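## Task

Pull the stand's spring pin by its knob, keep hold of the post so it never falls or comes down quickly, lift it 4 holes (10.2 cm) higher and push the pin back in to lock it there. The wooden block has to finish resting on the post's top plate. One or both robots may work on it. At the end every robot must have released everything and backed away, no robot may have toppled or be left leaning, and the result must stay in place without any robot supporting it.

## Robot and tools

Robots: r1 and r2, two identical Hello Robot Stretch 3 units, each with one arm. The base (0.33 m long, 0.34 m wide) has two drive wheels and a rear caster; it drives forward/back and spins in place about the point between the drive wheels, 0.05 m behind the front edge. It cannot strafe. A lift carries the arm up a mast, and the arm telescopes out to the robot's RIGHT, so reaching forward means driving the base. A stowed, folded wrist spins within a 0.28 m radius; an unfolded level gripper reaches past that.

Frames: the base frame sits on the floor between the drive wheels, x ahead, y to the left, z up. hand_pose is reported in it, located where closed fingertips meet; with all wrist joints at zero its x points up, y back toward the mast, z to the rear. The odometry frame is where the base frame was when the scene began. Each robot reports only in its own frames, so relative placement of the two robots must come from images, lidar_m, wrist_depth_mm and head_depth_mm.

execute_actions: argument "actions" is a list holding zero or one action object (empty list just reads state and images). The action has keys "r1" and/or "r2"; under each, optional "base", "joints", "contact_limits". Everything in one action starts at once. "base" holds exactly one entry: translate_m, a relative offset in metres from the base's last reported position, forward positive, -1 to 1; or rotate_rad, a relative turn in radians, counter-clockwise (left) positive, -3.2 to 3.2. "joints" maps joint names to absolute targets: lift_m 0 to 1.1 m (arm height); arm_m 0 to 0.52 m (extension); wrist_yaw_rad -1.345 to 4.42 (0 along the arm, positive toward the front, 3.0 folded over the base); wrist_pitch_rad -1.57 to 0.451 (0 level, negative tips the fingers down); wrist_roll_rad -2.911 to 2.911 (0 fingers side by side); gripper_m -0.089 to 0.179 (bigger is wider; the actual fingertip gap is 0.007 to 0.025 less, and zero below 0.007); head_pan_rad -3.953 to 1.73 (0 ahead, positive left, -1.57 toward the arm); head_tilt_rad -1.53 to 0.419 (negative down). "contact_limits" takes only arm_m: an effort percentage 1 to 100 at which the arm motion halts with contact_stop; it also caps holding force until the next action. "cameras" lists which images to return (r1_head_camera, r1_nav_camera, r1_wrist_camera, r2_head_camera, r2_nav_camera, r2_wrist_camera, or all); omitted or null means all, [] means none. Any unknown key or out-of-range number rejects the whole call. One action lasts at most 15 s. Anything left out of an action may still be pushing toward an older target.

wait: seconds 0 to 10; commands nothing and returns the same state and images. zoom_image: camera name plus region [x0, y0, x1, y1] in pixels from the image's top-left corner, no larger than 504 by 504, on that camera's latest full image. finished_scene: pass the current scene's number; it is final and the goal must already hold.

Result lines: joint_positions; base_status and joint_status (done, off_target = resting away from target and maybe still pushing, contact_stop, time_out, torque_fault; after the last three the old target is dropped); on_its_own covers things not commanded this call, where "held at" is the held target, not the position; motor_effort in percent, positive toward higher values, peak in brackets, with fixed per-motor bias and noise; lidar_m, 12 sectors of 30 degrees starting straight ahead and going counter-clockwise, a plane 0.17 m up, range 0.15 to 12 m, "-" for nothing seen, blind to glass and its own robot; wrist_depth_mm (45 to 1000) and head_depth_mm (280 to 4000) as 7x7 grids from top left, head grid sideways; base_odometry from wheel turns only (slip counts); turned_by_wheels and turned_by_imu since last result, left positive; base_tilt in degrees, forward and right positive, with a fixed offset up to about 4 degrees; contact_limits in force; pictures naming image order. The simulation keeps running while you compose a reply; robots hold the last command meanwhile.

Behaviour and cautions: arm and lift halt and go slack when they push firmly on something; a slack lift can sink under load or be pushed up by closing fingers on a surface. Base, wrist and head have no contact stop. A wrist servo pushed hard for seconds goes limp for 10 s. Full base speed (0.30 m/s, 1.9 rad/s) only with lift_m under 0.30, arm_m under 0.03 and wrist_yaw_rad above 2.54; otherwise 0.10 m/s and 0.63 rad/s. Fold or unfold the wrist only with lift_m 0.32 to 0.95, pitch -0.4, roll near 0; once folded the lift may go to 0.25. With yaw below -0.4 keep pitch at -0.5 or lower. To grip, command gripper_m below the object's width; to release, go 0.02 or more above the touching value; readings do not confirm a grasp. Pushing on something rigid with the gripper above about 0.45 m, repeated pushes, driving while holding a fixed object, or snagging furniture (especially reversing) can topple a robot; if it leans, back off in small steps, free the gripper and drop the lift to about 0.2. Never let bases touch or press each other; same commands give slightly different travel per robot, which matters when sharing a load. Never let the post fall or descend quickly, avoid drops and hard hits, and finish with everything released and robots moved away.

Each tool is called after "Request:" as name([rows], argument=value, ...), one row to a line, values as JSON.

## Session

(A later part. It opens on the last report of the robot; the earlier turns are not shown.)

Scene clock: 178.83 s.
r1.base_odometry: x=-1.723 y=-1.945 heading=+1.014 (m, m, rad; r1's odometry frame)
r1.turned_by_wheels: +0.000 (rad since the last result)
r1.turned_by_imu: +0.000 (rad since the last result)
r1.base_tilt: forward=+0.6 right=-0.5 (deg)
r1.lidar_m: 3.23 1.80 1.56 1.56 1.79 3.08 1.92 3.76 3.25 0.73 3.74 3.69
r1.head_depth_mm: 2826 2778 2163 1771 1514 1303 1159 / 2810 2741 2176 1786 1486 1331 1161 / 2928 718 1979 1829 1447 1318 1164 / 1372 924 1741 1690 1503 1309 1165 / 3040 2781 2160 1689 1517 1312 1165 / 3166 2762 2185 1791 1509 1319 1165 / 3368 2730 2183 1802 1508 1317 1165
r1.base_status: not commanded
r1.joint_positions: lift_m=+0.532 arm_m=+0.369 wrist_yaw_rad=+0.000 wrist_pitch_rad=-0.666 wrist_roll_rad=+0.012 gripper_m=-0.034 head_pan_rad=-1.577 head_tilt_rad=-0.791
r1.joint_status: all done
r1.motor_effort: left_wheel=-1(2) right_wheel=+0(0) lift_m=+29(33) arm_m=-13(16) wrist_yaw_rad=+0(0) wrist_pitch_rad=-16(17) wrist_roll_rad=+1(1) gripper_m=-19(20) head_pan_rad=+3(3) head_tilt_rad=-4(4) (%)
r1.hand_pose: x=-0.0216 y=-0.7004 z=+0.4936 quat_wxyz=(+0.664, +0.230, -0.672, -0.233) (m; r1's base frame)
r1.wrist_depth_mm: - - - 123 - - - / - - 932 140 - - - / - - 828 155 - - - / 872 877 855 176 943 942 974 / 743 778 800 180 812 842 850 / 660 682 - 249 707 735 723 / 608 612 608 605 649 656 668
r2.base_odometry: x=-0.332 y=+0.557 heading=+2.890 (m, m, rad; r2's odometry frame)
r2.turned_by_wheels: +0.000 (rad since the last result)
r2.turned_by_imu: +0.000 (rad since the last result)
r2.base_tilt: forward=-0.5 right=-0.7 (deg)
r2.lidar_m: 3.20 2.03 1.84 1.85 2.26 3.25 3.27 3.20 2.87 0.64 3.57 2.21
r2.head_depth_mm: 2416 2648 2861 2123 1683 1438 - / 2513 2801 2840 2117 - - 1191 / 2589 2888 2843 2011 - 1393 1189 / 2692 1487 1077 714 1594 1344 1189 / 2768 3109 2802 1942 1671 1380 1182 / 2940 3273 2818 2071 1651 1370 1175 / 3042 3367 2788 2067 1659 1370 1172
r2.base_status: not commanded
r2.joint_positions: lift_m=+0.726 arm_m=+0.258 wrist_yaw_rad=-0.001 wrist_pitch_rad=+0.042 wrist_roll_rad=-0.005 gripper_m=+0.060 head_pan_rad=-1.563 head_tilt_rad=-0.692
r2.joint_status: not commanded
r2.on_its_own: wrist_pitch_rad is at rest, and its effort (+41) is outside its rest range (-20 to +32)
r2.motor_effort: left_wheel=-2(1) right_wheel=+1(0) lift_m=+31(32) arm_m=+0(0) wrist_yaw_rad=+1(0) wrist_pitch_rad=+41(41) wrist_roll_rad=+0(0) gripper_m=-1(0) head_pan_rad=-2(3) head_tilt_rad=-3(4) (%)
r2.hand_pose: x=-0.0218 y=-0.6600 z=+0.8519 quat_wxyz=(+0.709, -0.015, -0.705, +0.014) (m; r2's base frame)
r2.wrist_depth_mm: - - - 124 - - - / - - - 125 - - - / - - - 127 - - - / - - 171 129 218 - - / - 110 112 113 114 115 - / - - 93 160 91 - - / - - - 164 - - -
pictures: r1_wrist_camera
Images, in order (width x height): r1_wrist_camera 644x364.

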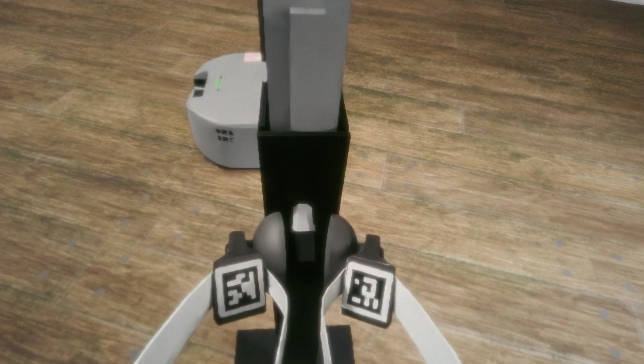

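Post hasn't lifted yet; raise a bit under tension.

Request:
execute_actions([
  {"r2":{"joints":{"lift_m":0.730}}},
], cameras=["r1_wrist_camera"])

Request:
execute_actions([
  {"r1":{"joints":{"arm_m":0.358,"lift_m":0.529,"gripper_m":-0.06}}},
], cameras=["r1_wrist_camera"])

Scene clock: 181.80 s.
r1.base_odometry: x=-1.723 y=-1.945 heading=+1.014 (m, m, rad; r1's odometry frame)
r1.turned_by_wheels: +0.000 (rad since the last result)
r1.turned_by_imu: +0.000 (rad since the last result)
r1.base_tilt: forward=+0.3 right=-0.7 (deg)
r1.lidar_m: 3.21 1.80 1.56 1.56 1.79 3.10 1.93 3.80 3.24 0.73 3.71 3.70
r1.head_depth_mm: 2824 2757 2145 1789 1508 1310 1157 / 2876 2740 2136 1784 1494 1342 1162 / 2912 719 1985 1835 1450 1315 1162 / 1367 922 1727 1699 1489 1310 1162 / 3094 2791 2156 1703 1514 1314 1165 / 3242 2750 2182 1791 1512 1314 1162 / 3272 2771 2185 1770 1501 1318 1169
r1.base_status: not commanded
r1.joint_positions: lift_m=+0.532 arm_m=+0.369 wrist_yaw_rad=+0.000 wrist_pitch_rad=-0.666 wrist_roll_rad=+0.012 gripper_m=-0.034 head_pan_rad=-1.577 head_tilt_rad=-0.791
r1.joint_status: not commanded
r1.motor_effort: left_wheel=-1(1) right_wheel=-1(0) lift_m=+30(30) arm_m=-13(13) wrist_yaw_rad=+1(2) wrist_pitch_rad=-16(16) wrist_roll_rad=+1(1) gripper_m=-20(19) head_pan_rad=+3(3) head_tilt_rad=-5(4) (%)
r1.hand_pose: x=-0.0216 y=-0.7004 z=+0.4936 quat_wxyz=(+0.664, +0.230, -0.672, -0.233) (m; r1's base frame)
r1.wrist_depth_mm: - - - 122 - - - / - - 932 139 - - - / 963 - 824 155 - - - / 857 855 877 176 956 968 972 / 741 775 805 180 799 819 836 / 669 677 - 249 717 729 733 / 604 610 611 591 650 659 659
r2.base_odometry: x=-0.332 y=+0.557 heading=+2.890 (m, m, rad; r2's odometry frame)
r2.turned_by_wheels: +0.000 (rad since the last result)
r2.turned_by_imu: +0.000 (rad since the last result)
r2.base_tilt: forward=-0.4 right=-0.9 (deg)
r2.lidar_m: 3.17 2.03 1.84 1.85 2.25 3.26 3.27 3.21 2.87 0.64 3.54 2.21
r2.head_depth_mm: 2396 2701 2863 2135 1687 1415 - / 2512 2822 2805 2126 - 1348 1181 / 2615 2908 2800 2036 - 1389 1188 / 2650 1485 1078 714 1593 1343 1185 / 2816 3122 2823 1940 1667 1376 1186 / 2883 3278 2804 2078 1652 1380 1184 / 2985 3432 2767 2098 1648 1373 1179
r2.base_status: not commanded
r2.joint_positions: lift_m=+0.729 arm_m=+0.258 wrist_yaw_rad=-0.001 wrist_pitch_rad=+0.032 wrist_roll_rad=-0.005 gripper_m=+0.060 head_pan_rad=-1.563 head_tilt_rad=-0.692
r2.joint_status: all done
r2.on_its_own: wrist_pitch_rad is at rest, and its effort (+45) is outside its rest range (-20 to +32)
r2.motor_effort: left_wheel=-1(1) right_wheel=+1(1) lift_m=+32(34) arm_m=+0(1) wrist_yaw_rad=+1(1) wrist_pitch_rad=+45(46) wrist_roll_rad=+0(0) gripper_m=-1(0) head_pan_rad=-3(3) head_tilt_rad=-4(4) (%)
r2.hand_pose: x=-0.0218 y=-0.6598 z=+0.8522 quat_wxyz=(+0.709, -0.012, -0.705, +0.011) (m; r2's base frame)
r2.wrist_depth_mm: - - - 122 - - - / - - - 124 - - - / - - - 126 - - - / - - 171 129 214 - - / - 112 114 115 116 117 - / - - 92 161 92 - - / - - - 165 - - -
pictures: r1_wrist_camera
Images, in order (width x height): r1_wrist_camera 644x364.

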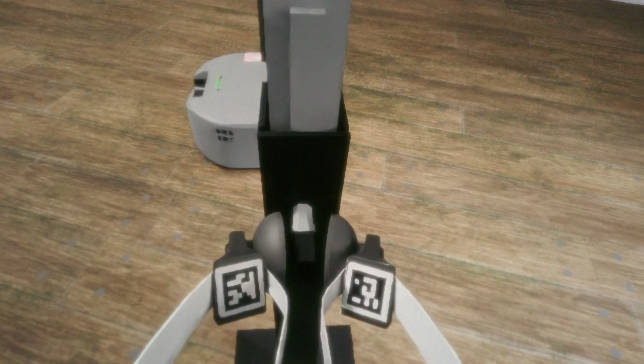

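Scene clock: 182.63 s.
r1.base_odometry: x=-1.723 y=-1.945 heading=+1.014 (m, m, rad; r1's odometry frame)
r1.turned_by_wheels: +0.000 (rad since the last result)
r1.turned_by_imu: +0.000 (rad since the last result)
r1.base_tilt: forward=+0.5 right=-0.6 (deg)
r1.lidar_m: 3.22 1.80 1.56 1.56 1.79 3.08 1.92 3.76 3.24 0.73 3.73 3.69
r1.head_depth_mm: 2781 2753 2187 1768 1514 1312 1161 / 2880 2759 2161 1775 1507 1340 1163 / 2930 720 1983 1792 1437 1311 1159 / 1373 925 1738 1668 1498 1307 1165 / 3057 2746 2192 1704 1520 1311 1162 / 3183 2798 2172 1779 1518 1307 1167 / 3287 2783 2176 1800 1503 1322 1169
r1.base_status: not commanded
r1.joint_positions: lift_m=+0.529 arm_m=+0.359 wrist_yaw_rad=+0.000 wrist_pitch_rad=-0.645 wrist_roll_rad=+0.012 gripper_m=-0.059 head_pan_rad=-1.577 head_tilt_rad=-0.791
r1.joint_status: all done
r1.on_its_own: wrist_pitch_rad is at rest, and its effort (-26) is outside its rest range (-20 to +32)
r1.motor_effort: left_wheel=-1(1) right_wheel=+0(0) lift_m=+28(29) arm_m=-12(12) wrist_yaw_rad=+0(0) wrist_pitch_rad=-26(27) wrist_roll_rad=+1(1) gripper_m=-27(100) head_pan_rad=+3(3) head_tilt_rad=-4(5) (%)
r1.hand_pose: x=-0.0216 y=-0.6940 z=+0.4946 quat_wxyz=(+0.667, +0.223, -0.674, -0.226) (m; r1's base frame)
r1.wrist_depth_mm: - - - 131 - - - / - - 949 149 - - - / - - 833 161 - - - / 881 892 894 185 981 971 - / 761 761 828 171 826 847 875 / 677 703 - 260 720 735 755 / 610 626 613 371 645 649 665
r2.base_odometry: x=-0.332 y=+0.557 heading=+2.890 (m, m, rad; r2's odometry frame)
r2.turned_by_wheels: +0.000 (rad since the last result)
r2.turned_by_imu: +0.000 (rad since the last result)
r2.base_tilt: forward=-0.4 right=-0.8 (deg)
r2.lidar_m: 3.20 2.03 1.84 1.85 2.26 3.26 3.28 3.19 2.88 0.64 3.55 2.21
r2.head_depth_mm: 2440 2692 2870 2114 1687 1417 - / 2506 2782 2873 2136 - 1367 1180 / 2580 2888 2840 2030 - 1394 1193 / 2667 1485 1077 715 1633 1346 1187 / 2751 3089 2795 1943 1671 1386 1183 / 2912 3262 2743 2073 1659 1377 1180 / 3021 3433 2753 2074 1653 1374 1180
r2.base_status: not commanded
r2.joint_positions: lift_m=+0.729 arm_m=+0.258 wrist_yaw_rad=-0.001 wrist_pitch_rad=+0.032 wrist_roll_rad=-0.005 gripper_m=+0.060 head_pan_rad=-1.563 head_tilt_rad=-0.692
r2.joint_status: not commanded
r2.on_its_own: wrist_pitch_rad is at rest, and its effort (+45) is outside its rest range (-20 to +32)
r2.motor_effort: left_wheel=-1(1) right_wheel=+1(1) lift_m=+32(32) arm_m=+1(0) wrist_yaw_rad=+0(0) wrist_pitch_rad=+45(45) wrist_roll_rad=+0(0) gripper_m=-1(0) head_pan_rad=-2(2) head_tilt_rad=-4(3) (%)
r2.hand_pose: x=-0.0218 y=-0.6598 z=+0.8522 quat_wxyz=(+0.709, -0.012, -0.705, +0.011) (m; r2's base frame)
r2.wrist_depth_mm: - - - 122 - - - / - - - 124 - - - / - - - 127 - - - / - - 171 129 215 - - / - 112 114 115 116 117 - / - - 92 161 92 - - / - - - 165 - - -
pictures: r1_wrist_camera
Images, in order (width x height): r1_wrist_camera 644x364.

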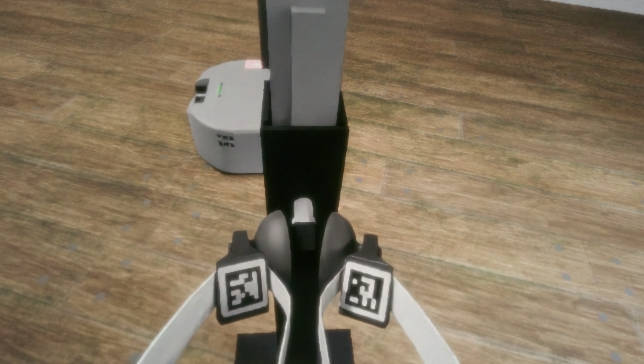

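Request:
execute_actions([
  {"r2":{"joints":{"lift_m":0.735}},"r1":{"joints":{"gripper_m":0.05,"arm_m":0.384,"lift_m":0.54}}},
], cameras=["r1_wrist_camera"])

Scene clock: 188.77 s.
r1.base_odometry: x=-1.723 y=-1.945 heading=+1.014 (m, m, rad; r1's odometry frame)
r1.turned_by_wheels: +0.000 (rad since the last result)
r1.turned_by_imu: +0.001 (rad since the last result)
r1.base_tilt: forward=+0.4 right=-0.5 (deg)
r1.lidar_m: 3.22 1.79 1.56 1.56 1.79 3.10 1.92 3.78 3.23 0.73 3.73 3.69
r1.head_depth_mm: 2769 2758 2165 1775 1522 1316 1171 / 2851 2791 2169 1837 1513 - 1155 / 2944 720 1990 1828 1460 1312 1158 / 1286 922 1742 1689 1476 1303 1163 / 3049 2759 2175 1694 1526 1311 1161 / 3244 2766 2185 1790 1510 1319 1159 / 3277 2740 2176 1774 1517 1317 1157
r1.base_status: not commanded
r1.joint_positions: lift_m=+0.540 arm_m=+0.384 wrist_yaw_rad=+0.000 wrist_pitch_rad=-0.717 wrist_roll_rad=+0.012 gripper_m=+0.050 head_pan_rad=-1.577 head_tilt_rad=-0.791
r1.joint_status: all done
r1.motor_effort: left_wheel=-2(2) right_wheel=+1(2) lift_m=+38(46) arm_m=+7(16) wrist_yaw_rad=+1(1) wrist_pitch_rad=+7(26) wrist_roll_rad=+1(1) gripper_m=+0(81) head_pan_rad=+3(3) head_tilt_rad=-4(5) (%)
r1.hand_pose: x=-0.0216 y=-0.7057 z=+0.4920 quat_wxyz=(+0.658, +0.247, -0.666, -0.250) (m; r1's base frame)
r1.wrist_depth_mm: - - - 112 - - - / - - 845 129 - - - / 922 960 815 145 994 - - / 803 840 833 167 919 904 955 / 723 745 759 182 793 803 813 / 657 651 - 266 712 723 757 / 594 612 606 500 627 633 652
r2.base_odometry: x=-0.332 y=+0.557 heading=+2.890 (m, m, rad; r2's odometry frame)
r2.turned_by_wheels: +0.000 (rad since the last result)
r2.turned_by_imu: +0.001 (rad since the last result)
r2.base_tilt: forward=-0.5 right=-0.8 (deg)
r2.lidar_m: 3.20 2.03 1.84 1.85 2.26 3.25 3.27 3.19 2.88 0.64 3.53 2.21
r2.head_depth_mm: 2389 2658 2859 2126 1693 1417 - / 2487 2786 2824 2130 - 1359 1180 / 2602 2853 2821 2030 - 1393 1190 / 2661 1484 1063 712 1576 1342 1186 / 2794 3106 2823 1957 1668 1381 1187 / 2883 3265 2801 2069 1661 1376 1182 / 3031 3437 2810 2081 1656 1379 1175
r2.base_status: not commanded
r2.joint_positions: lift_m=+0.734 arm_m=+0.258 wrist_yaw_rad=-0.001 wrist_pitch_rad=+0.022 wrist_roll_rad=-0.005 gripper_m=+0.060 head_pan_rad=-1.563 head_tilt_rad=-0.692
r2.joint_status: all done
r2.on_its_own: wrist_pitch_rad is at rest, and its effort (+49) is outside its rest range (-20 to +32)
r2.motor_effort: left_wheel=-1(1) right_wheel=+1(2) lift_m=+33(32) arm_m=+0(0) wrist_yaw_rad=+1(1) wrist_pitch_rad=+49(50) wrist_roll_rad=+0(0) gripper_m=+0(0) head_pan_rad=-3(2) head_tilt_rad=-4(4) (%)
r2.hand_pose: x=-0.0218 y=-0.6596 z=+0.8546 quat_wxyz=(+0.709, -0.008, -0.705, +0.007) (m; r2's base frame)
r2.wrist_depth_mm: - - - 121 - - - / - - - 124 - - - / - - - 127 - - - / - - 171 128 212 - - / - 115 116 118 118 119 - / - - 93 160 91 - - / - - - 165 - - -
pictures: r1_wrist_camera
Images, in order (width x height): r1_wrist_camera 644x364.

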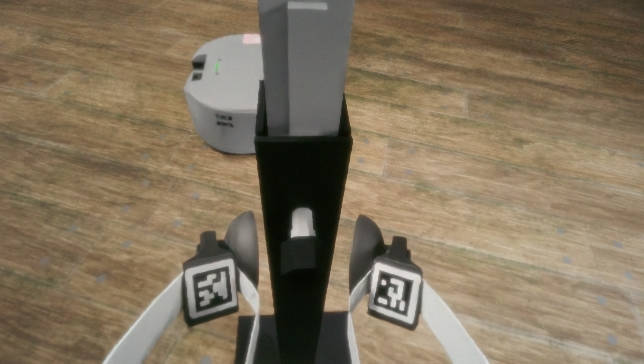

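Request:
execute_actions([
  {"r2":{"joints":{"lift_m":0.7315}},"r1":{"joints":{"gripper_m":-0.07}}},
], cameras=["r1_wrist_camera"])

Request:
execute_actions([
  {"r1":{"joints":{"arm_m":0.36,"lift_m":0.53}}},
], cameras=["r1_wrist_camera"])

Scene clock: 192.53 s.
r1.base_odometry: x=-1.723 y=-1.945 heading=+1.014 (m, m, rad; r1's odometry frame)
r1.turned_by_wheels: +0.000 (rad since the last result)
r1.turned_by_imu: +0.001 (rad since the last result)
r1.base_tilt: forward=+0.6 right=-0.6 (deg)
r1.lidar_m: 3.18 1.80 1.56 1.56 1.80 3.09 1.93 3.77 3.25 0.73 3.73 3.66
r1.head_depth_mm: 2788 2771 2161 1767 1504 1314 1172 / 2843 2742 2150 1827 1506 - 1158 / 2949 721 2002 1819 1444 1311 1159 / 1370 924 1757 1693 1474 1311 1161 / 3074 2768 2161 1713 1515 1322 1162 / 3204 2757 2194 1786 1523 1313 1160 / 3244 2836 2158 1783 1509 1314 1161
r1.base_status: not commanded
r1.joint_positions: lift_m=+0.540 arm_m=+0.384 wrist_yaw_rad=+0.001 wrist_pitch_rad=-0.715 wrist_roll_rad=+0.012 gripper_m=-0.069 head_pan_rad=-1.577 head_tilt_rad=-0.791
r1.joint_status: all done
r1.motor_effort: left_wheel=-1(2) right_wheel=+1(1) lift_m=+38(39) arm_m=+0(7) wrist_yaw_rad=-1(1) wrist_pitch_rad=+6(7) wrist_roll_rad=+1(1) gripper_m=-30(100) head_pan_rad=+3(3) head_tilt_rad=-4(4) (%)
r1.hand_pose: x=-0.0213 y=-0.7067 z=+0.4925 quat_wxyz=(+0.659, +0.246, -0.666, -0.249) (m; r1's base frame)
r1.wrist_depth_mm: - - - 112 - - - / - - 834 127 - - - / 955 961 828 144 - - - / 831 844 825 165 896 922 952 / 739 723 770 175 765 789 829 / 648 661 - 155 718 710 713 / 593 593 601 591 630 644 676
r2.base_odometry: x=-0.332 y=+0.557 heading=+2.890 (m, m, rad; r2's odometry frame)
r2.turned_by_wheels: +0.000 (rad since the last result)
r2.turned_by_imu: +0.000 (rad since the last result)
r2.base_tilt: forward=-0.4 right=-0.8 (deg)
r2.lidar_m: 3.19 2.03 1.84 1.85 2.26 3.24 3.27 3.18 2.87 0.64 3.55 2.21
r2.head_depth_mm: 2440 2674 2840 2118 1693 1425 - / 2500 2784 2857 2124 - 1357 1180 / 2611 2906 2840 2033 - 1389 1189 / 2685 1474 1063 714 1578 1343 1183 / 2784 3106 2792 1960 1663 1377 1181 / 2892 3222 2810 2078 1662 1371 1176 / 2991 3385 2776 2063 1658 1369 1178
r2.base_status: not commanded
r2.joint_positions: lift_m=+0.731 arm_m=+0.258 wrist_yaw_rad=-0.001 wrist_pitch_rad=+0.031 wrist_roll_rad=-0.005 gripper_m=+0.060 head_pan_rad=-1.563 head_tilt_rad=-0.692
r2.joint_status: all done
r2.on_its_own: wrist_pitch_rad is at rest, and its effort (+46) is outside its rest range (-20 to +32)
r2.motor_effort: left_wheel=-2(1) right_wheel=+1(1) lift_m=+22(30) arm_m=+0(0) wrist_yaw_rad=+0(1) wrist_pitch_rad=+46(49) wrist_roll_rad=+0(0) gripper_m=-1(1) head_pan_rad=-3(2) head_tilt_rad=-4(3) (%)
r2.hand_pose: x=-0.0218 y=-0.6598 z=+0.8540 quat_wxyz=(+0.709, -0.011, -0.705, +0.010) (m; r2's base frame)
r2.wrist_depth_mm: - - - 122 - - - / - - - 124 - - - / - - - 127 - - - / - - 170 129 214 - - / - 113 114 115 116 117 - / - - 92 160 91 - - / - - - 164 - - -
pictures: r1_wrist_camera
Images, in order (width x height): r1_wrist_camera 644x364.

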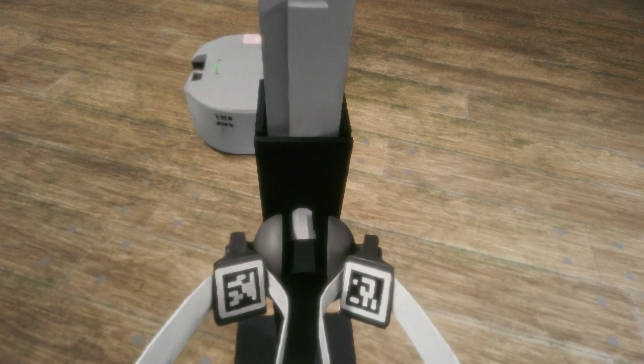

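Scene clock: 193.63 s.
r1.base_odometry: x=-1.723 y=-1.945 heading=+1.015 (m, m, rad; r1's odometry frame)
r1.turned_by_wheels: +0.000 (rad since the last result)
r1.turned_by_imu: +0.000 (rad since the last result)
r1.base_tilt: forward=+0.5 right=-0.5 (deg)
r1.lidar_m: 3.22 1.80 1.56 1.56 1.80 3.10 1.93 3.80 3.22 0.73 3.73 3.69
r1.head_depth_mm: 2771 2714 2160 1775 1501 1312 1161 / 2832 2772 2162 1778 1519 1336 1148 / 2915 719 2007 1798 1440 1322 1169 / 1379 922 1749 1678 1491 1310 1160 / 3066 2759 2167 1698 1511 1315 1168 / 3169 2771 2197 1782 1524 1319 1168 / 3214 2778 2188 1767 1510 1316 1165
r1.base_status: not commanded
r1.joint_positions: lift_m=+0.530 arm_m=+0.361 wrist_yaw_rad=+0.001 wrist_pitch_rad=-0.647 wrist_roll_rad=+0.012 gripper_m=-0.062 head_pan_rad=-1.577 head_tilt_rad=-0.791
r1.joint_status: all done
r1.on_its_own: gripper_m is held at -0.064, not at your -0.070, by its stall guard, which is still easing; arm_m is at rest, and its effort (-15) is outside its rest range (-14 to +14); wrist_pitch_rad is at rest, and its effort (-25) is outside its rest range (-20 to +32)
r1.motor_effort: left_wheel=-1(1) right_wheel=+0(0) lift_m=+32(33) arm_m=-15(20) wrist_yaw_rad=+0(1) wrist_pitch_rad=-25(26) wrist_roll_rad=+1(1) gripper_m=-29(32) head_pan_rad=+3(3) head_tilt_rad=-4(4) (%)
r1.hand_pose: x=-0.0215 y=-0.6958 z=+0.4952 quat_wxyz=(+0.667, +0.224, -0.674, -0.226) (m; r1's base frame)
r1.wrist_depth_mm: - - - 128 - - - / - - 969 146 - - - / - - 814 160 - - - / 856 890 887 183 972 968 985 / 751 772 809 176 837 828 871 / 692 690 - 253 728 746 767 / 602 622 622 607 632 664 674
r2.base_odometry: x=-0.332 y=+0.557 heading=+2.890 (m, m, rad; r2's odometry frame)
r2.turned_by_wheels: +0.000 (rad since the last result)
r2.turned_by_imu: +0.000 (rad since the last result)
r2.base_tilt: forward=-0.5 right=-0.8 (deg)
r2.lidar_m: 3.18 2.03 1.84 1.85 2.25 3.26 3.27 3.18 2.88 0.64 3.56 2.21
r2.head_depth_mm: 2424 2671 2864 2136 1702 1423 - / 2530 2796 2869 2138 - 1356 1176 / 2575 2881 2833 2031 - 1388 1189 / 2673 1486 1080 712 1581 1337 1191 / 2773 3115 2793 1942 1672 1386 1183 / 2872 3286 2778 2094 1664 1390 1176 / 3000 3449 2789 2082 1643 1372 1178
r2.base_status: not commanded
r2.joint_positions: lift_m=+0.731 arm_m=+0.258 wrist_yaw_rad=-0.001 wrist_pitch_rad=+0.031 wrist_roll_rad=-0.005 gripper_m=+0.060 head_pan_rad=-1.563 head_tilt_rad=-0.692
r2.joint_status: not commanded
r2.on_its_own: wrist_pitch_rad is at rest, and its effort (+46) is outside its rest range (-20 to +32)
r2.motor_effort: left_wheel=+0(1) right_wheel=+1(1) lift_m=+22(22) arm_m=+0(0) wrist_yaw_rad=+1(0) wrist_pitch_rad=+46(46) wrist_roll_rad=+0(0) gripper_m=+0(0) head_pan_rad=-3(3) head_tilt_rad=-3(4) (%)
r2.hand_pose: x=-0.0218 y=-0.6598 z=+0.8540 quat_wxyz=(+0.709, -0.011, -0.705, +0.010) (m; r2's base frame)
r2.wrist_depth_mm: - - - 122 - - - / - - - 124 - - - / - - - 127 - - - / - - 171 129 213 - - / - 113 114 115 116 118 - / - - 92 161 91 - - / - - - 165 - - -
pictures: r1_wrist_camera
Images, in order (width x height): r1_wrist_camera 644x364.

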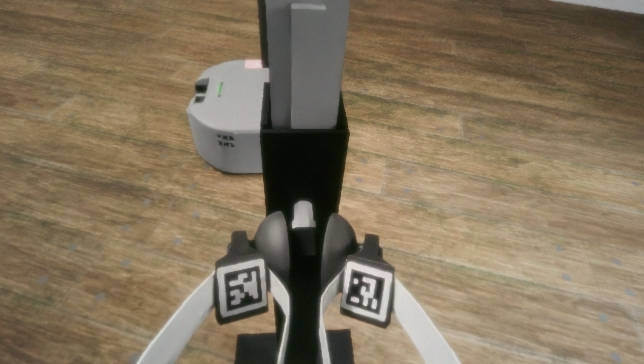

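Request:
execute_actions([
  {"r1":{"joints":{"arm_m":0.35,"lift_m":0.527,"gripper_m":-0.075}}},
], cameras=["r1_wrist_camera","r2_head_camera"])

Request:
zoom_image(camera="r1_wrist_camera", region=[240,170,380,310])

Scene clock: 198.30 s.
r1.base_odometry: x=-1.723 y=-1.945 heading=+1.014 (m, m, rad; r1's odometry frame)
r1.turned_by_wheels: +0.000 (rad since the last result)
r1.turned_by_imu: +0.001 (rad since the last result)
r1.base_tilt: forward=+0.4 right=-0.6 (deg)
r1.lidar_m: 3.21 1.79 1.56 1.56 1.79 3.10 1.92 3.78 3.24 0.73 3.70 3.70
r1.head_depth_mm: 2770 2767 2186 1786 1511 1308 1164 / 2850 2774 2164 1795 1532 1330 1152 / 2882 720 1975 1777 1433 1314 1156 / 1378 926 1730 1672 1499 1312 1161 / 3120 2751 2166 1685 1502 1311 1165 / 3211 2795 2182 1788 1519 1317 1164 / 3320 2790 2167 1775 1507 1317 1168
r1.base_status: not commanded
r1.joint_positions: lift_m=+0.527 arm_m=+0.351 wrist_yaw_rad=+0.000 wrist_pitch_rad=-0.636 wrist_roll_rad=+0.012 gripper_m=-0.074 head_pan_rad=-1.577 head_tilt_rad=-0.791
r1.joint_status: all done
r1.on_its_own: wrist_pitch_rad is at rest, and its effort (-31) is outside its rest range (-20 to +32)
r1.motor_effort: left_wheel=-1(1) right_wheel=+0(0) lift_m=+24(28) arm_m=-8(11) wrist_yaw_rad=+0(0) wrist_pitch_rad=-31(32) wrist_roll_rad=+1(1) gripper_m=-31(100) head_pan_rad=+3(2) head_tilt_rad=-4(4) (%)
r1.hand_pose: x=-0.0216 y=-0.6874 z=+0.4946 quat_wxyz=(+0.668, +0.220, -0.675, -0.223) (m; r1's base frame)
r1.wrist_depth_mm: - - - 140 - - - / - - 999 157 - - - / - - 849 170 - - - / 890 897 907 194 988 968 - / 763 780 766 175 851 834 846 / 692 688 - 282 750 735 752 / 613 631 612 381 643 655 674
r2.base_odometry: x=-0.332 y=+0.557 heading=+2.890 (m, m, rad; r2's odometry frame)
r2.turned_by_wheels: +0.000 (rad since the last result)
r2.turned_by_imu: +0.000 (rad since the last result)
r2.base_tilt: forward=-0.5 right=-0.8 (deg)
r2.lidar_m: 3.17 2.03 1.84 1.84 2.25 3.26 3.29 3.19 2.88 0.64 3.55 2.21
r2.head_depth_mm: 2415 2673 2859 2108 1689 1406 - / 2525 2781 2847 2124 - 1361 1183 / 2611 2905 2845 2035 - 1389 1194 / 2669 1499 1081 715 1608 1339 1192 / 2785 3122 2788 1939 1657 1380 1192 / 2895 3289 2785 2088 1658 1387 1181 / 3015 3473 2796 2073 1659 1379 1178
r2.base_status: not commanded
r2.joint_positions: lift_m=+0.731 arm_m=+0.258 wrist_yaw_rad=-0.001 wrist_pitch_rad=+0.031 wrist_roll_rad=-0.005 gripper_m=+0.060 head_pan_rad=-1.563 head_tilt_rad=-0.692
r2.joint_status: not commanded
r2.on_its_own: wrist_pitch_rad is at rest, and its effort (+46) is outside its rest range (-20 to +32)
r2.motor_effort: left_wheel=-1(2) right_wheel=+1(1) lift_m=+22(21) arm_m=+0(1) wrist_yaw_rad=+0(1) wrist_pitch_rad=+46(46) wrist_roll_rad=+0(0) gripper_m=-1(0) head_pan_rad=-3(2) head_tilt_rad=-4(3) (%)
r2.hand_pose: x=-0.0218 y=-0.6598 z=+0.8540 quat_wxyz=(+0.709, -0.011, -0.705, +0.010) (m; r2's base frame)
r2.wrist_depth_mm: - - - 123 - - - / - - - 124 - - - / - - - 126 - - - / - - 170 129 214 - - / - 112 114 115 116 117 - / - - 93 160 91 - - / - - - 165 - - -
pictures: r1_wrist_camera, r2_head_camera (sideways: a quarter turn clockwise sets it upright)
Images, in order (width x height): r1_wrist_camera 644x364, r2_head_camera 896x504.

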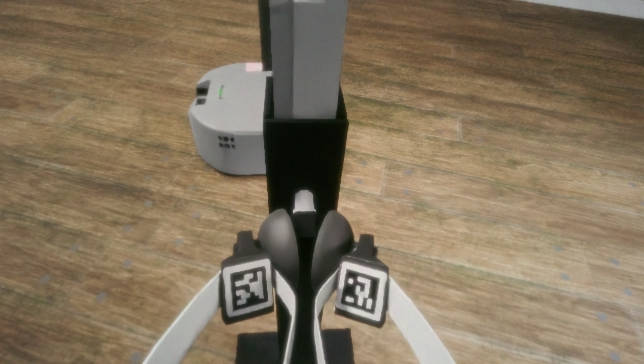

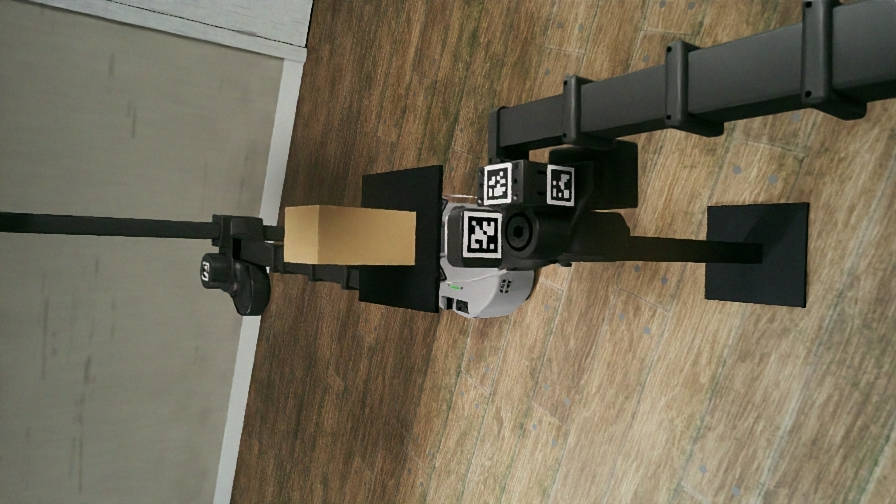

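Region (240, 170, 380, 310) of r1_wrist_camera's 644x364 image, scaled by 3.600.

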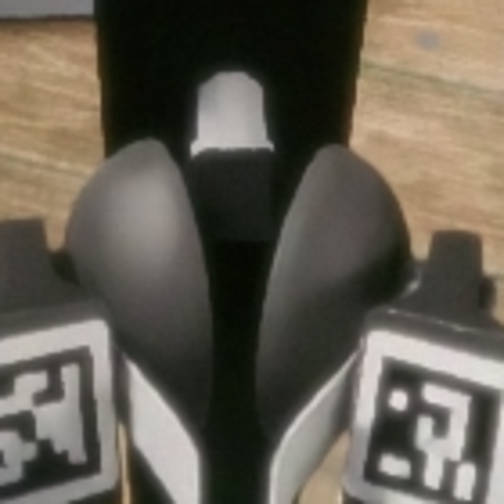

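Request:
execute_actions([
  {"r1":{"joints":{"arm_m":0.26,"gripper_m":0.05}}},
], cameras=[])

Request:
execute_actions([
  {"r1":{"joints":{"wrist_pitch_rad":0,"lift_m":0.386}}},
], cameras=[])

Request:
execute_actions([
  {"r1":{"joints":{"arm_m":0.302}}},
], cameras=[])

Request:
execute_actions([
  {"r1":{"joints":{"gripper_m":-0.085}}},
], cameras=["r1_wrist_camera"])

Request:
execute_actions([
  {"r1":{"joints":{"arm_m":0.286}}},
], cameras=["r1_wrist_camera","r1_head_camera"])

Request:
zoom_image(camera="r1_head_camera", region=[430,160,590,270])

Scene clock: 208.87 s.
r1.base_odometry: x=-1.723 y=-1.945 heading=+1.014 (m, m, rad; r1's odometry frame)
r1.turned_by_wheels: +0.000 (rad since the last result)
r1.turned_by_imu: +0.002 (rad since the last result)
r1.base_tilt: forward=+0.5 right=-0.6 (deg)
r1.lidar_m: 3.22 1.80 1.56 1.56 1.80 3.08 1.93 3.78 3.22 0.73 3.73 3.70
r1.head_depth_mm: 2782 2784 2145 1771 1509 1306 1162 / 2860 2764 2181 1776 1547 1317 1155 / 2925 720 1987 1748 1567 1286 1164 / 1380 923 1749 1664 1515 1307 1158 / 3125 2763 2185 1688 1525 1307 1162 / 3190 2741 2172 1780 1511 1315 1163 / 3327 2770 2172 1789 1520 1318 1164
r1.base_status: not commanded
r1.joint_positions: lift_m=+0.527 arm_m=+0.260 wrist_yaw_rad=+0.001 wrist_pitch_rad=-0.712 wrist_roll_rad=+0.012 gripper_m=+0.050 head_pan_rad=-1.577 head_tilt_rad=-0.791
r1.joint_status: all done
r1.motor_effort: left_wheel=-1(2) right_wheel=+0(2) lift_m=+26(27) arm_m=-7(10) wrist_yaw_rad=-1(0) wrist_pitch_rad=+5(30) wrist_roll_rad=+1(1) gripper_m=+0(80) head_pan_rad=+3(3) head_tilt_rad=-5(5) (%)
r1.hand_pose: x=-0.0214 y=-0.5837 z=+0.4804 quat_wxyz=(+0.659, +0.245, -0.666, -0.248) (m; r1's base frame)
r1.wrist_depth_mm: - - - 234 - - - / - - 916 267 - - - / 917 900 958 934 - - - / 789 814 841 798 886 893 900 / 728 740 759 714 793 784 799 / 634 652 - 654 708 717 732 / 590 588 596 599 619 650 631
r2.base_odometry: x=-0.332 y=+0.557 heading=+2.890 (m, m, rad; r2's odometry frame)
r2.turned_by_wheels: +0.000 (rad since the last result)
r2.turned_by_imu: +0.001 (rad since the last result)
r2.base_tilt: forward=-0.4 right=-0.8 (deg)
r2.lidar_m: 3.18 2.03 1.84 1.85 2.25 3.26 3.27 3.20 2.88 0.64 3.56 2.21
r2.head_depth_mm: 2404 2656 2827 2116 1689 1410 - / 2513 2815 2884 2120 - 1360 1179 / 2595 2866 2833 2041 - 1399 1185 / 2677 1498 1092 714 1621 1345 1186 / 2768 3189 2802 1951 1663 1380 1185 / 2890 3268 2793 2082 1658 1375 1183 / 2997 3400 2793 2066 1637 1376 1178
r2.base_status: not commanded
r2.joint_positions: lift_m=+0.731 arm_m=+0.258 wrist_yaw_rad=-0.001 wrist_pitch_rad=+0.031 wrist_roll_rad=-0.005 gripper_m=+0.060 head_pan_rad=-1.563 head_tilt_rad=-0.692
r2.joint_status: not commanded
r2.on_its_own: wrist_pitch_rad is at rest, and its effort (+46) is outside its rest range (-20 to +32)
r2.motor_effort: left_wheel=-1(1) right_wheel=+1(1) lift_m=+22(22) arm_m=+0(0) wrist_yaw_rad=+1(0) wrist_pitch_rad=+46(46) wrist_roll_rad=+0(0) gripper_m=-1(1) head_pan_rad=-3(2) head_tilt_rad=-3(5) (%)
r2.hand_pose: x=-0.0218 y=-0.6598 z=+0.8540 quat_wxyz=(+0.709, -0.011, -0.705, +0.010) (m; r2's base frame)
r2.wrist_depth_mm: - - - 122 - - - / - - - 124 - - - / - - - 127 - - - / - - 171 129 214 - - / - 112 113 115 116 118 - / - - 93 160 91 - - / - - - 165 - - -
pictures: none
No camera images: the call's "cameras" was empty. Leave "cameras" out to get every camera's image.

Scene clock: 210.97 s.
r1.base_odometry: x=-1.723 y=-1.945 heading=+1.014 (m, m, rad; r1's odometry frame)
r1.turned_by_wheels: +0.000 (rad since the last result)
r1.turned_by_imu: +0.000 (rad since the last result)
r1.base_tilt: forward=+0.4 right=-0.6 (deg)
r1.lidar_m: 3.23 1.80 1.56 1.56 1.80 3.09 1.93 3.80 3.23 0.73 3.73 3.68
r1.head_depth_mm: 2821 2784 2177 1782 1503 1311 1164 / 2815 2757 2157 1788 1507 1310 1170 / 2942 723 1992 1734 1508 1262 1162 / 1390 923 1752 1662 1501 1306 1162 / 3072 2720 2159 1691 1515 1315 1171 / 3225 2780 2175 1781 1514 1315 1167 / 3312 2787 2163 1784 1506 1324 1169
r1.base_status: not commanded
r1.joint_positions: lift_m=+0.386 arm_m=+0.260 wrist_yaw_rad=+0.001 wrist_pitch_rad=-0.024 wrist_roll_rad=+0.012 gripper_m=+0.050 head_pan_rad=-1.577 head_tilt_rad=-0.791
r1.joint_status: all done
r1.motor_effort: left_wheel=-1(1) right_wheel=+0(0) lift_m=+27(27) arm_m=-7(6) wrist_yaw_rad=+1(1) wrist_pitch_rad=+11(10) wrist_roll_rad=+1(1) gripper_m=+0(0) head_pan_rad=+3(3) head_tilt_rad=-4(4) (%)
r1.hand_pose: x=-0.0212 y=-0.6610 z=+0.4947 quat_wxyz=(+0.703, +0.009, -0.711, -0.009) (m; r1's base frame)
r1.wrist_depth_mm: - - - 228 - - - / - - - - - - - / - - - 259 - - - / - - - 233 - - - / - - - 236 - - - / - - - 246 - - - / 892 915 837 252 937 - 997
r2.base_odometry: x=-0.332 y=+0.557 heading=+2.890 (m, m, rad; r2's odometry frame)
r2.turned_by_wheels: +0.000 (rad since the last result)
r2.turned_by_imu: +0.000 (rad since the last result)
r2.base_tilt: forward=-0.5 right=-0.9 (deg)
r2.lidar_m: 3.18 2.04 1.84 1.85 2.25 3.25 3.26 3.20 2.88 0.64 3.56 2.21
r2.head_depth_mm: 2412 2681 2851 2133 1675 1422 - / 2498 2776 2839 2118 - 1354 1181 / 2602 2913 2811 2037 - 1397 1187 / 2683 2945 1356 714 1571 1344 1186 / 2808 3128 2652 1951 1666 1379 1182 / 2917 3299 2772 2078 1654 1381 1180 / 3025 3457 2769 2078 1658 1376 1171
r2.base_status: not commanded
r2.joint_positions: lift_m=+0.731 arm_m=+0.258 wrist_yaw_rad=-0.001 wrist_pitch_rad=+0.031 wrist_roll_rad=-0.005 gripper_m=+0.060 head_pan_rad=-1.563 head_tilt_rad=-0.692
r2.joint_status: not commanded
r2.on_its_own: wrist_pitch_rad is at rest, and its effort (+46) is outside its rest range (-20 to +32)
r2.motor_effort: left_wheel=-1(1) right_wheel=+1(1) lift_m=+22(22) arm_m=+1(1) wrist_yaw_rad=+1(1) wrist_pitch_rad=+46(46) wrist_roll_rad=+0(0) gripper_m=+0(1) head_pan_rad=-3(3) head_tilt_rad=-4(2) (%)
r2.hand_pose: x=-0.0218 y=-0.6598 z=+0.8540 quat_wxyz=(+0.709, -0.011, -0.705, +0.010) (m; r2's base frame)
r2.wrist_depth_mm: - - - 122 - - - / - - - 124 - - - / - - - 126 - - - / - - 171 129 214 - - / - 113 114 115 116 117 - / - - 92 160 91 - - / - - - 166 - - -
pictures: none
No camera images: the call's "cameras" was empty. Leave "cameras" out to get every camera's image.

Scene clock: 212.33 s.
r1.base_odometry: x=-1.723 y=-1.945 heading=+1.014 (m, m, rad; r1's odometry frame)
r1.turned_by_wheels: +0.000 (rad since the last result)
r1.turned_by_imu: +0.000 (rad since the last result)
r1.base_tilt: forward=+0.4 right=-0.6 (deg)
r1.lidar_m: 3.21 1.80 1.56 1.56 1.80 3.08 1.92 3.78 3.24 0.73 3.71 3.70
r1.head_depth_mm: 2772 2736 2171 1783 1504 1308 1160 / 2848 2740 2171 1791 1505 1315 1159 / 2922 720 1983 1736 1540 1272 1163 / 1392 926 1745 1658 1512 1316 1164 / 3060 2750 2165 1694 1511 1309 1160 / 3131 2802 2174 1758 1508 1325 1163 / 3287 2783 2164 1790 1509 1313 1160
r1.base_status: not commanded
r1.joint_positions: lift_m=+0.386 arm_m=+0.302 wrist_yaw_rad=+0.001 wrist_pitch_rad=-0.024 wrist_roll_rad=+0.012 gripper_m=+0.050 head_pan_rad=-1.577 head_tilt_rad=-0.791
r1.joint_status: all done
r1.motor_effort: left_wheel=-1(1) right_wheel=+0(0) lift_m=+27(27) arm_m=+7(10) wrist_yaw_rad=+0(1) wrist_pitch_rad=+10(10) wrist_roll_rad=+1(1) gripper_m=+0(0) head_pan_rad=+3(3) head_tilt_rad=-4(4) (%)
r1.hand_pose: x=-0.0212 y=-0.7021 z=+0.4948 quat_wxyz=(+0.703, +0.009, -0.711, -0.009) (m; r1's base frame)
r1.wrist_depth_mm: - - - 185 - - - / - - - 189 - - - / - - - 192 - - - / - - - 191 - - - / - - - 193 - - - / - - - 200 - - - / 888 899 786 206 898 980 990
r2.base_odometry: x=-0.332 y=+0.557 heading=+2.890 (m, m, rad; r2's odometry frame)
r2.turned_by_wheels: +0.000 (rad since the last result)
r2.turned_by_imu: +0.000 (rad since the last result)
r2.base_tilt: forward=-0.5 right=-0.9 (deg)
r2.lidar_m: 3.19 2.03 1.84 1.85 2.26 3.25 3.27 3.20 2.88 0.64 3.54 2.21
r2.head_depth_mm: 2414 2709 2869 2101 1676 1407 - / 2510 2824 2855 2129 - 1365 1180 / 2578 2882 2840 2042 - 1385 1188 / 2681 2935 1361 715 1587 1347 1191 / 2780 3150 2701 1944 1665 1391 1184 / 2868 3305 2776 2090 1656 1385 1184 / 2983 3388 2792 2084 1657 1381 1179
r2.base_status: not commanded
r2.joint_positions: lift_m=+0.731 arm_m=+0.258 wrist_yaw_rad=-0.001 wrist_pitch_rad=+0.031 wrist_roll_rad=-0.005 gripper_m=+0.060 head_pan_rad=-1.563 head_tilt_rad=-0.692
r2.joint_status: not commanded
r2.on_its_own: wrist_pitch_rad is at rest, and its effort (+46) is outside its rest range (-20 to +32)
r2.motor_effort: left_wheel=-1(1) right_wheel=+1(1) lift_m=+22(22) arm_m=+0(0) wrist_yaw_rad=+1(1) wrist_pitch_rad=+46(46) wrist_roll_rad=+0(0) gripper_m=-1(1) head_pan_rad=-2(2) head_tilt_rad=-4(4) (%)
r2.hand_pose: x=-0.0218 y=-0.6598 z=+0.8540 quat_wxyz=(+0.709, -0.011, -0.705, +0.010) (m; r2's base frame)
r2.wrist_depth_mm: - - - 122 - - - / - - - 124 - - - / - - - 127 - - - / - - 170 129 215 - - / - 113 114 115 116 117 - / - - 92 161 91 - - / - - - 165 - - -
pictures: none
No camera images: the call's "cameras" was empty. Leave "cameras" out to get every camera's image.

Scene clock: 214.17 s.
r1.base_odometry: x=-1.723 y=-1.945 heading=+1.014 (m, m, rad; r1's odometry frame)
r1.turned_by_wheels: +0.000 (rad since the last result)
r1.turned_by_imu: +0.000 (rad since the last result)
r1.base_tilt: forward=+0.4 right=-0.7 (deg)
r1.lidar_m: 3.20 1.80 1.56 1.56 1.79 3.09 1.92 3.80 3.24 0.73 3.71 3.69
r1.head_depth_mm: 2808 2791 2175 1772 1506 1314 1163 / 2928 2744 2168 1783 1509 1305 1163 / 2959 721 1993 1738 1541 1261 1159 / 1378 922 1753 1673 1523 1312 1165 / 3102 2804 2174 1707 1509 1313 1163 / 3180 2789 2194 1783 1517 1309 1165 / 3304 2780 2192 1784 1515 1319 1175
r1.base_status: not commanded
r1.joint_positions: lift_m=+0.386 arm_m=+0.302 wrist_yaw_rad=-0.002 wrist_pitch_rad=-0.023 wrist_roll_rad=+0.012 gripper_m=-0.083 head_pan_rad=-1.577 head_tilt_rad=-0.791
r1.joint_status: all done
r1.motor_effort: left_wheel=-2(2) right_wheel=+2(3) lift_m=+27(27) arm_m=+0(7) wrist_yaw_rad=+1(3) wrist_pitch_rad=+10(11) wrist_roll_rad=+1(1) gripper_m=-37(100) head_pan_rad=+3(3) head_tilt_rad=-4(4) (%)
r1.hand_pose: x=-0.0221 y=-0.7026 z=+0.4951 quat_wxyz=(+0.703, +0.007, -0.711, -0.009) (m; r1's base frame)
r1.wrist_depth_mm: - - - 183 - - - / - - - 188 - - - / - - - 191 - - - / - - - 191 - - - / - - - 192 - - - / - - - 158 - - - / 896 909 783 208 - 995 -
r2.base_odometry: x=-0.332 y=+0.557 heading=+2.890 (m, m, rad; r2's odometry frame)
r2.turned_by_wheels: +0.000 (rad since the last result)
r2.turned_by_imu: +0.000 (rad since the last result)
r2.base_tilt: forward=-0.5 right=-0.9 (deg)
r2.lidar_m: 3.18 2.04 1.84 1.85 2.26 3.25 3.27 3.20 2.87 0.64 3.55 2.21
r2.head_depth_mm: 2433 2688 2830 2156 1689 1412 - / 2475 2758 2829 2101 - 1356 1178 / 2597 2872 2839 2031 - 1386 1183 / 2627 2974 1366 716 1578 1342 1184 / 2795 3138 2709 1939 1666 1386 1178 / 2877 3331 2799 2089 1664 1383 1182 / 3051 3445 2784 2072 1648 1373 1175
r2.base_status: not commanded
r2.joint_positions: lift_m=+0.731 arm_m=+0.258 wrist_yaw_rad=-0.001 wrist_pitch_rad=+0.031 wrist_roll_rad=-0.005 gripper_m=+0.060 head_pan_rad=-1.563 head_tilt_rad=-0.692
r2.joint_status: not commanded
r2.on_its_own: wrist_pitch_rad is at rest, and its effort (+46) is outside its rest range (-20 to +32)
r2.motor_effort: left_wheel=-2(1) right_wheel=+1(1) lift_m=+21(21) arm_m=+0(0) wrist_yaw_rad=+1(1) wrist_pitch_rad=+46(46) wrist_roll_rad=+0(0) gripper_m=+0(0) head_pan_rad=-2(3) head_tilt_rad=-4(4) (%)
r2.hand_pose: x=-0.0218 y=-0.6598 z=+0.8540 quat_wxyz=(+0.709, -0.011, -0.705, +0.010) (m; r2's base frame)
r2.wrist_depth_mm: - - - 122 - - - / - - - 124 - - - / - - - 126 - - - / - - 171 129 215 - - / - 112 113 115 116 117 - / - - 93 160 91 - - / - - - 164 - - -
pictures: r1_wrist_camera
Images, in order (width x height): r1_wrist_camera 644x364.

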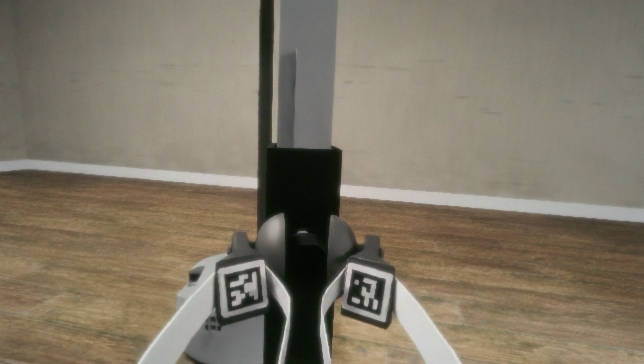

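Scene clock: 215.13 s.
r1.base_odometry: x=-1.723 y=-1.945 heading=+1.014 (m, m, rad; r1's odometry frame)
r1.turned_by_wheels: +0.000 (rad since the last result)
r1.turned_by_imu: +0.000 (rad since the last result)
r1.base_tilt: forward=+0.5 right=-0.5 (deg)
r1.lidar_m: 3.22 1.80 1.55 1.56 1.80 3.10 1.92 3.79 3.23 0.73 3.71 3.68
r1.head_depth_mm: 2769 2739 2174 1790 1513 1315 1163 / 2859 2777 2171 1786 1517 1311 1163 / 2904 722 2000 1738 1536 1260 1162 / 1369 928 1747 1654 1514 1302 1163 / 3039 2775 2143 1709 1505 1322 1165 / 3210 2806 2189 1780 1512 1317 1168 / 3270 2765 2148 1789 1509 1321 1165
r1.base_status: not commanded
r1.joint_positions: lift_m=+0.386 arm_m=+0.286 wrist_yaw_rad=-0.003 wrist_pitch_rad=-0.020 wrist_roll_rad=+0.012 gripper_m=-0.079 head_pan_rad=-1.577 head_tilt_rad=-0.791
r1.joint_status: all done
r1.on_its_own: gripper_m is held at -0.078, not at your -0.085, by its stall guard, which is still easing
r1.motor_effort: left_wheel=-2(2) right_wheel=+2(3) lift_m=+28(28) arm_m=-6(19) wrist_yaw_rad=+3(2) wrist_pitch_rad=+8(10) wrist_roll_rad=+1(1) gripper_m=-5(36) head_pan_rad=+3(3) head_tilt_rad=-5(5) (%)
r1.hand_pose: x=-0.0221 y=-0.6871 z=+0.4958 quat_wxyz=(+0.703, +0.006, -0.711, -0.008) (m; r1's base frame)
r1.wrist_depth_mm: - - - 199 - - - / - - - 203 - - - / - - - 209 - - - / - - - 207 - - - / - - - 209 - - - / - - 918 - - - - / 900 900 792 225 982 999 -
r2.base_odometry: x=-0.332 y=+0.557 heading=+2.890 (m, m, rad; r2's odometry frame)
r2.turned_by_wheels: +0.000 (rad since the last result)
r2.turned_by_imu: +0.000 (rad since the last result)
r2.base_tilt: forward=-0.5 right=-0.8 (deg)
r2.lidar_m: 3.17 2.03 1.84 1.85 2.26 3.25 3.27 3.20 2.87 0.64 3.55 2.21
r2.head_depth_mm: 2435 2669 2896 2117 1695 1413 - / 2492 2800 2847 2128 - 1357 1180 / 2591 2873 2849 2026 - 1394 1193 / 2699 2982 1360 714 1613 1345 1184 / 2799 3154 2662 1961 1671 1387 1186 / 2945 3251 2775 2080 1646 1378 1181 / 2977 3454 2770 2057 1646 1382 1180
r2.base_status: not commanded
r2.joint_positions: lift_m=+0.731 arm_m=+0.258 wrist_yaw_rad=-0.001 wrist_pitch_rad=+0.031 wrist_roll_rad=-0.005 gripper_m=+0.060 head_pan_rad=-1.563 head_tilt_rad=-0.692
r2.joint_status: not commanded
r2.on_its_own: wrist_pitch_rad is at rest, and its effort (+46) is outside its rest range (-20 to +32)
r2.motor_effort: left_wheel=-1(1) right_wheel=+1(1) lift_m=+22(21) arm_m=+0(0) wrist_yaw_rad=+1(1) wrist_pitch_rad=+46(46) wrist_roll_rad=+0(0) gripper_m=-1(0) head_pan_rad=-2(2) head_tilt_rad=-4(4) (%)
r2.hand_pose: x=-0.0218 y=-0.6598 z=+0.8540 quat_wxyz=(+0.709, -0.011, -0.705, +0.010) (m; r2's base frame)
r2.wrist_depth_mm: - - - 122 - - - / - - - 124 - - - / - - - 127 - - - / - - 170 129 212 - - / - 112 114 115 116 118 - / - - 93 160 92 - - / - - - 165 - - -
pictures: r1_head_camera (sideways: a quarter turn clockwise sets it upright), r1_wrist_camera
Images, in order (width x height): r1_head_camera 896x504, r1_wrist_camera 644x364.

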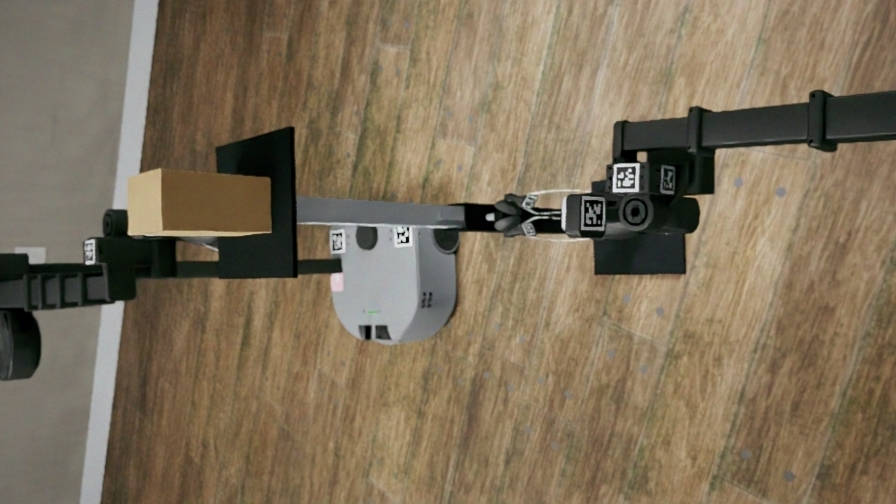

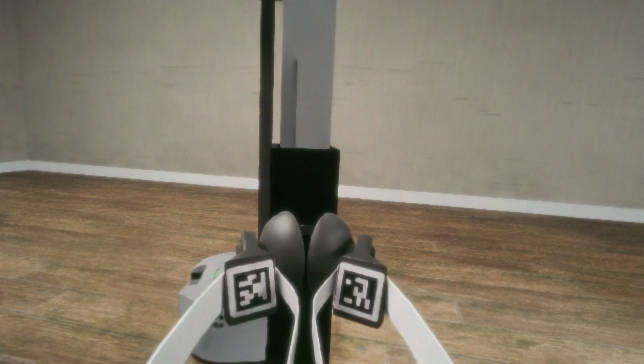

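Region (430, 160, 590, 270) of r1_head_camera's 896x504 image, scaled by 3.150, with more detail than that image has; it fills the top 346 rows of this view, and the rest is white.

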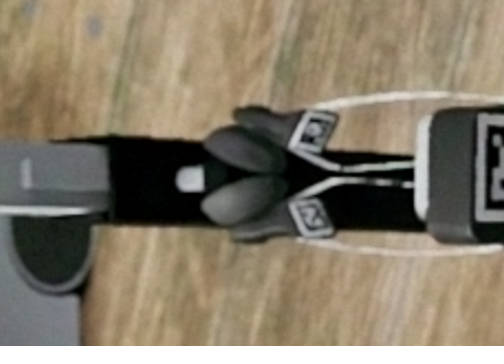

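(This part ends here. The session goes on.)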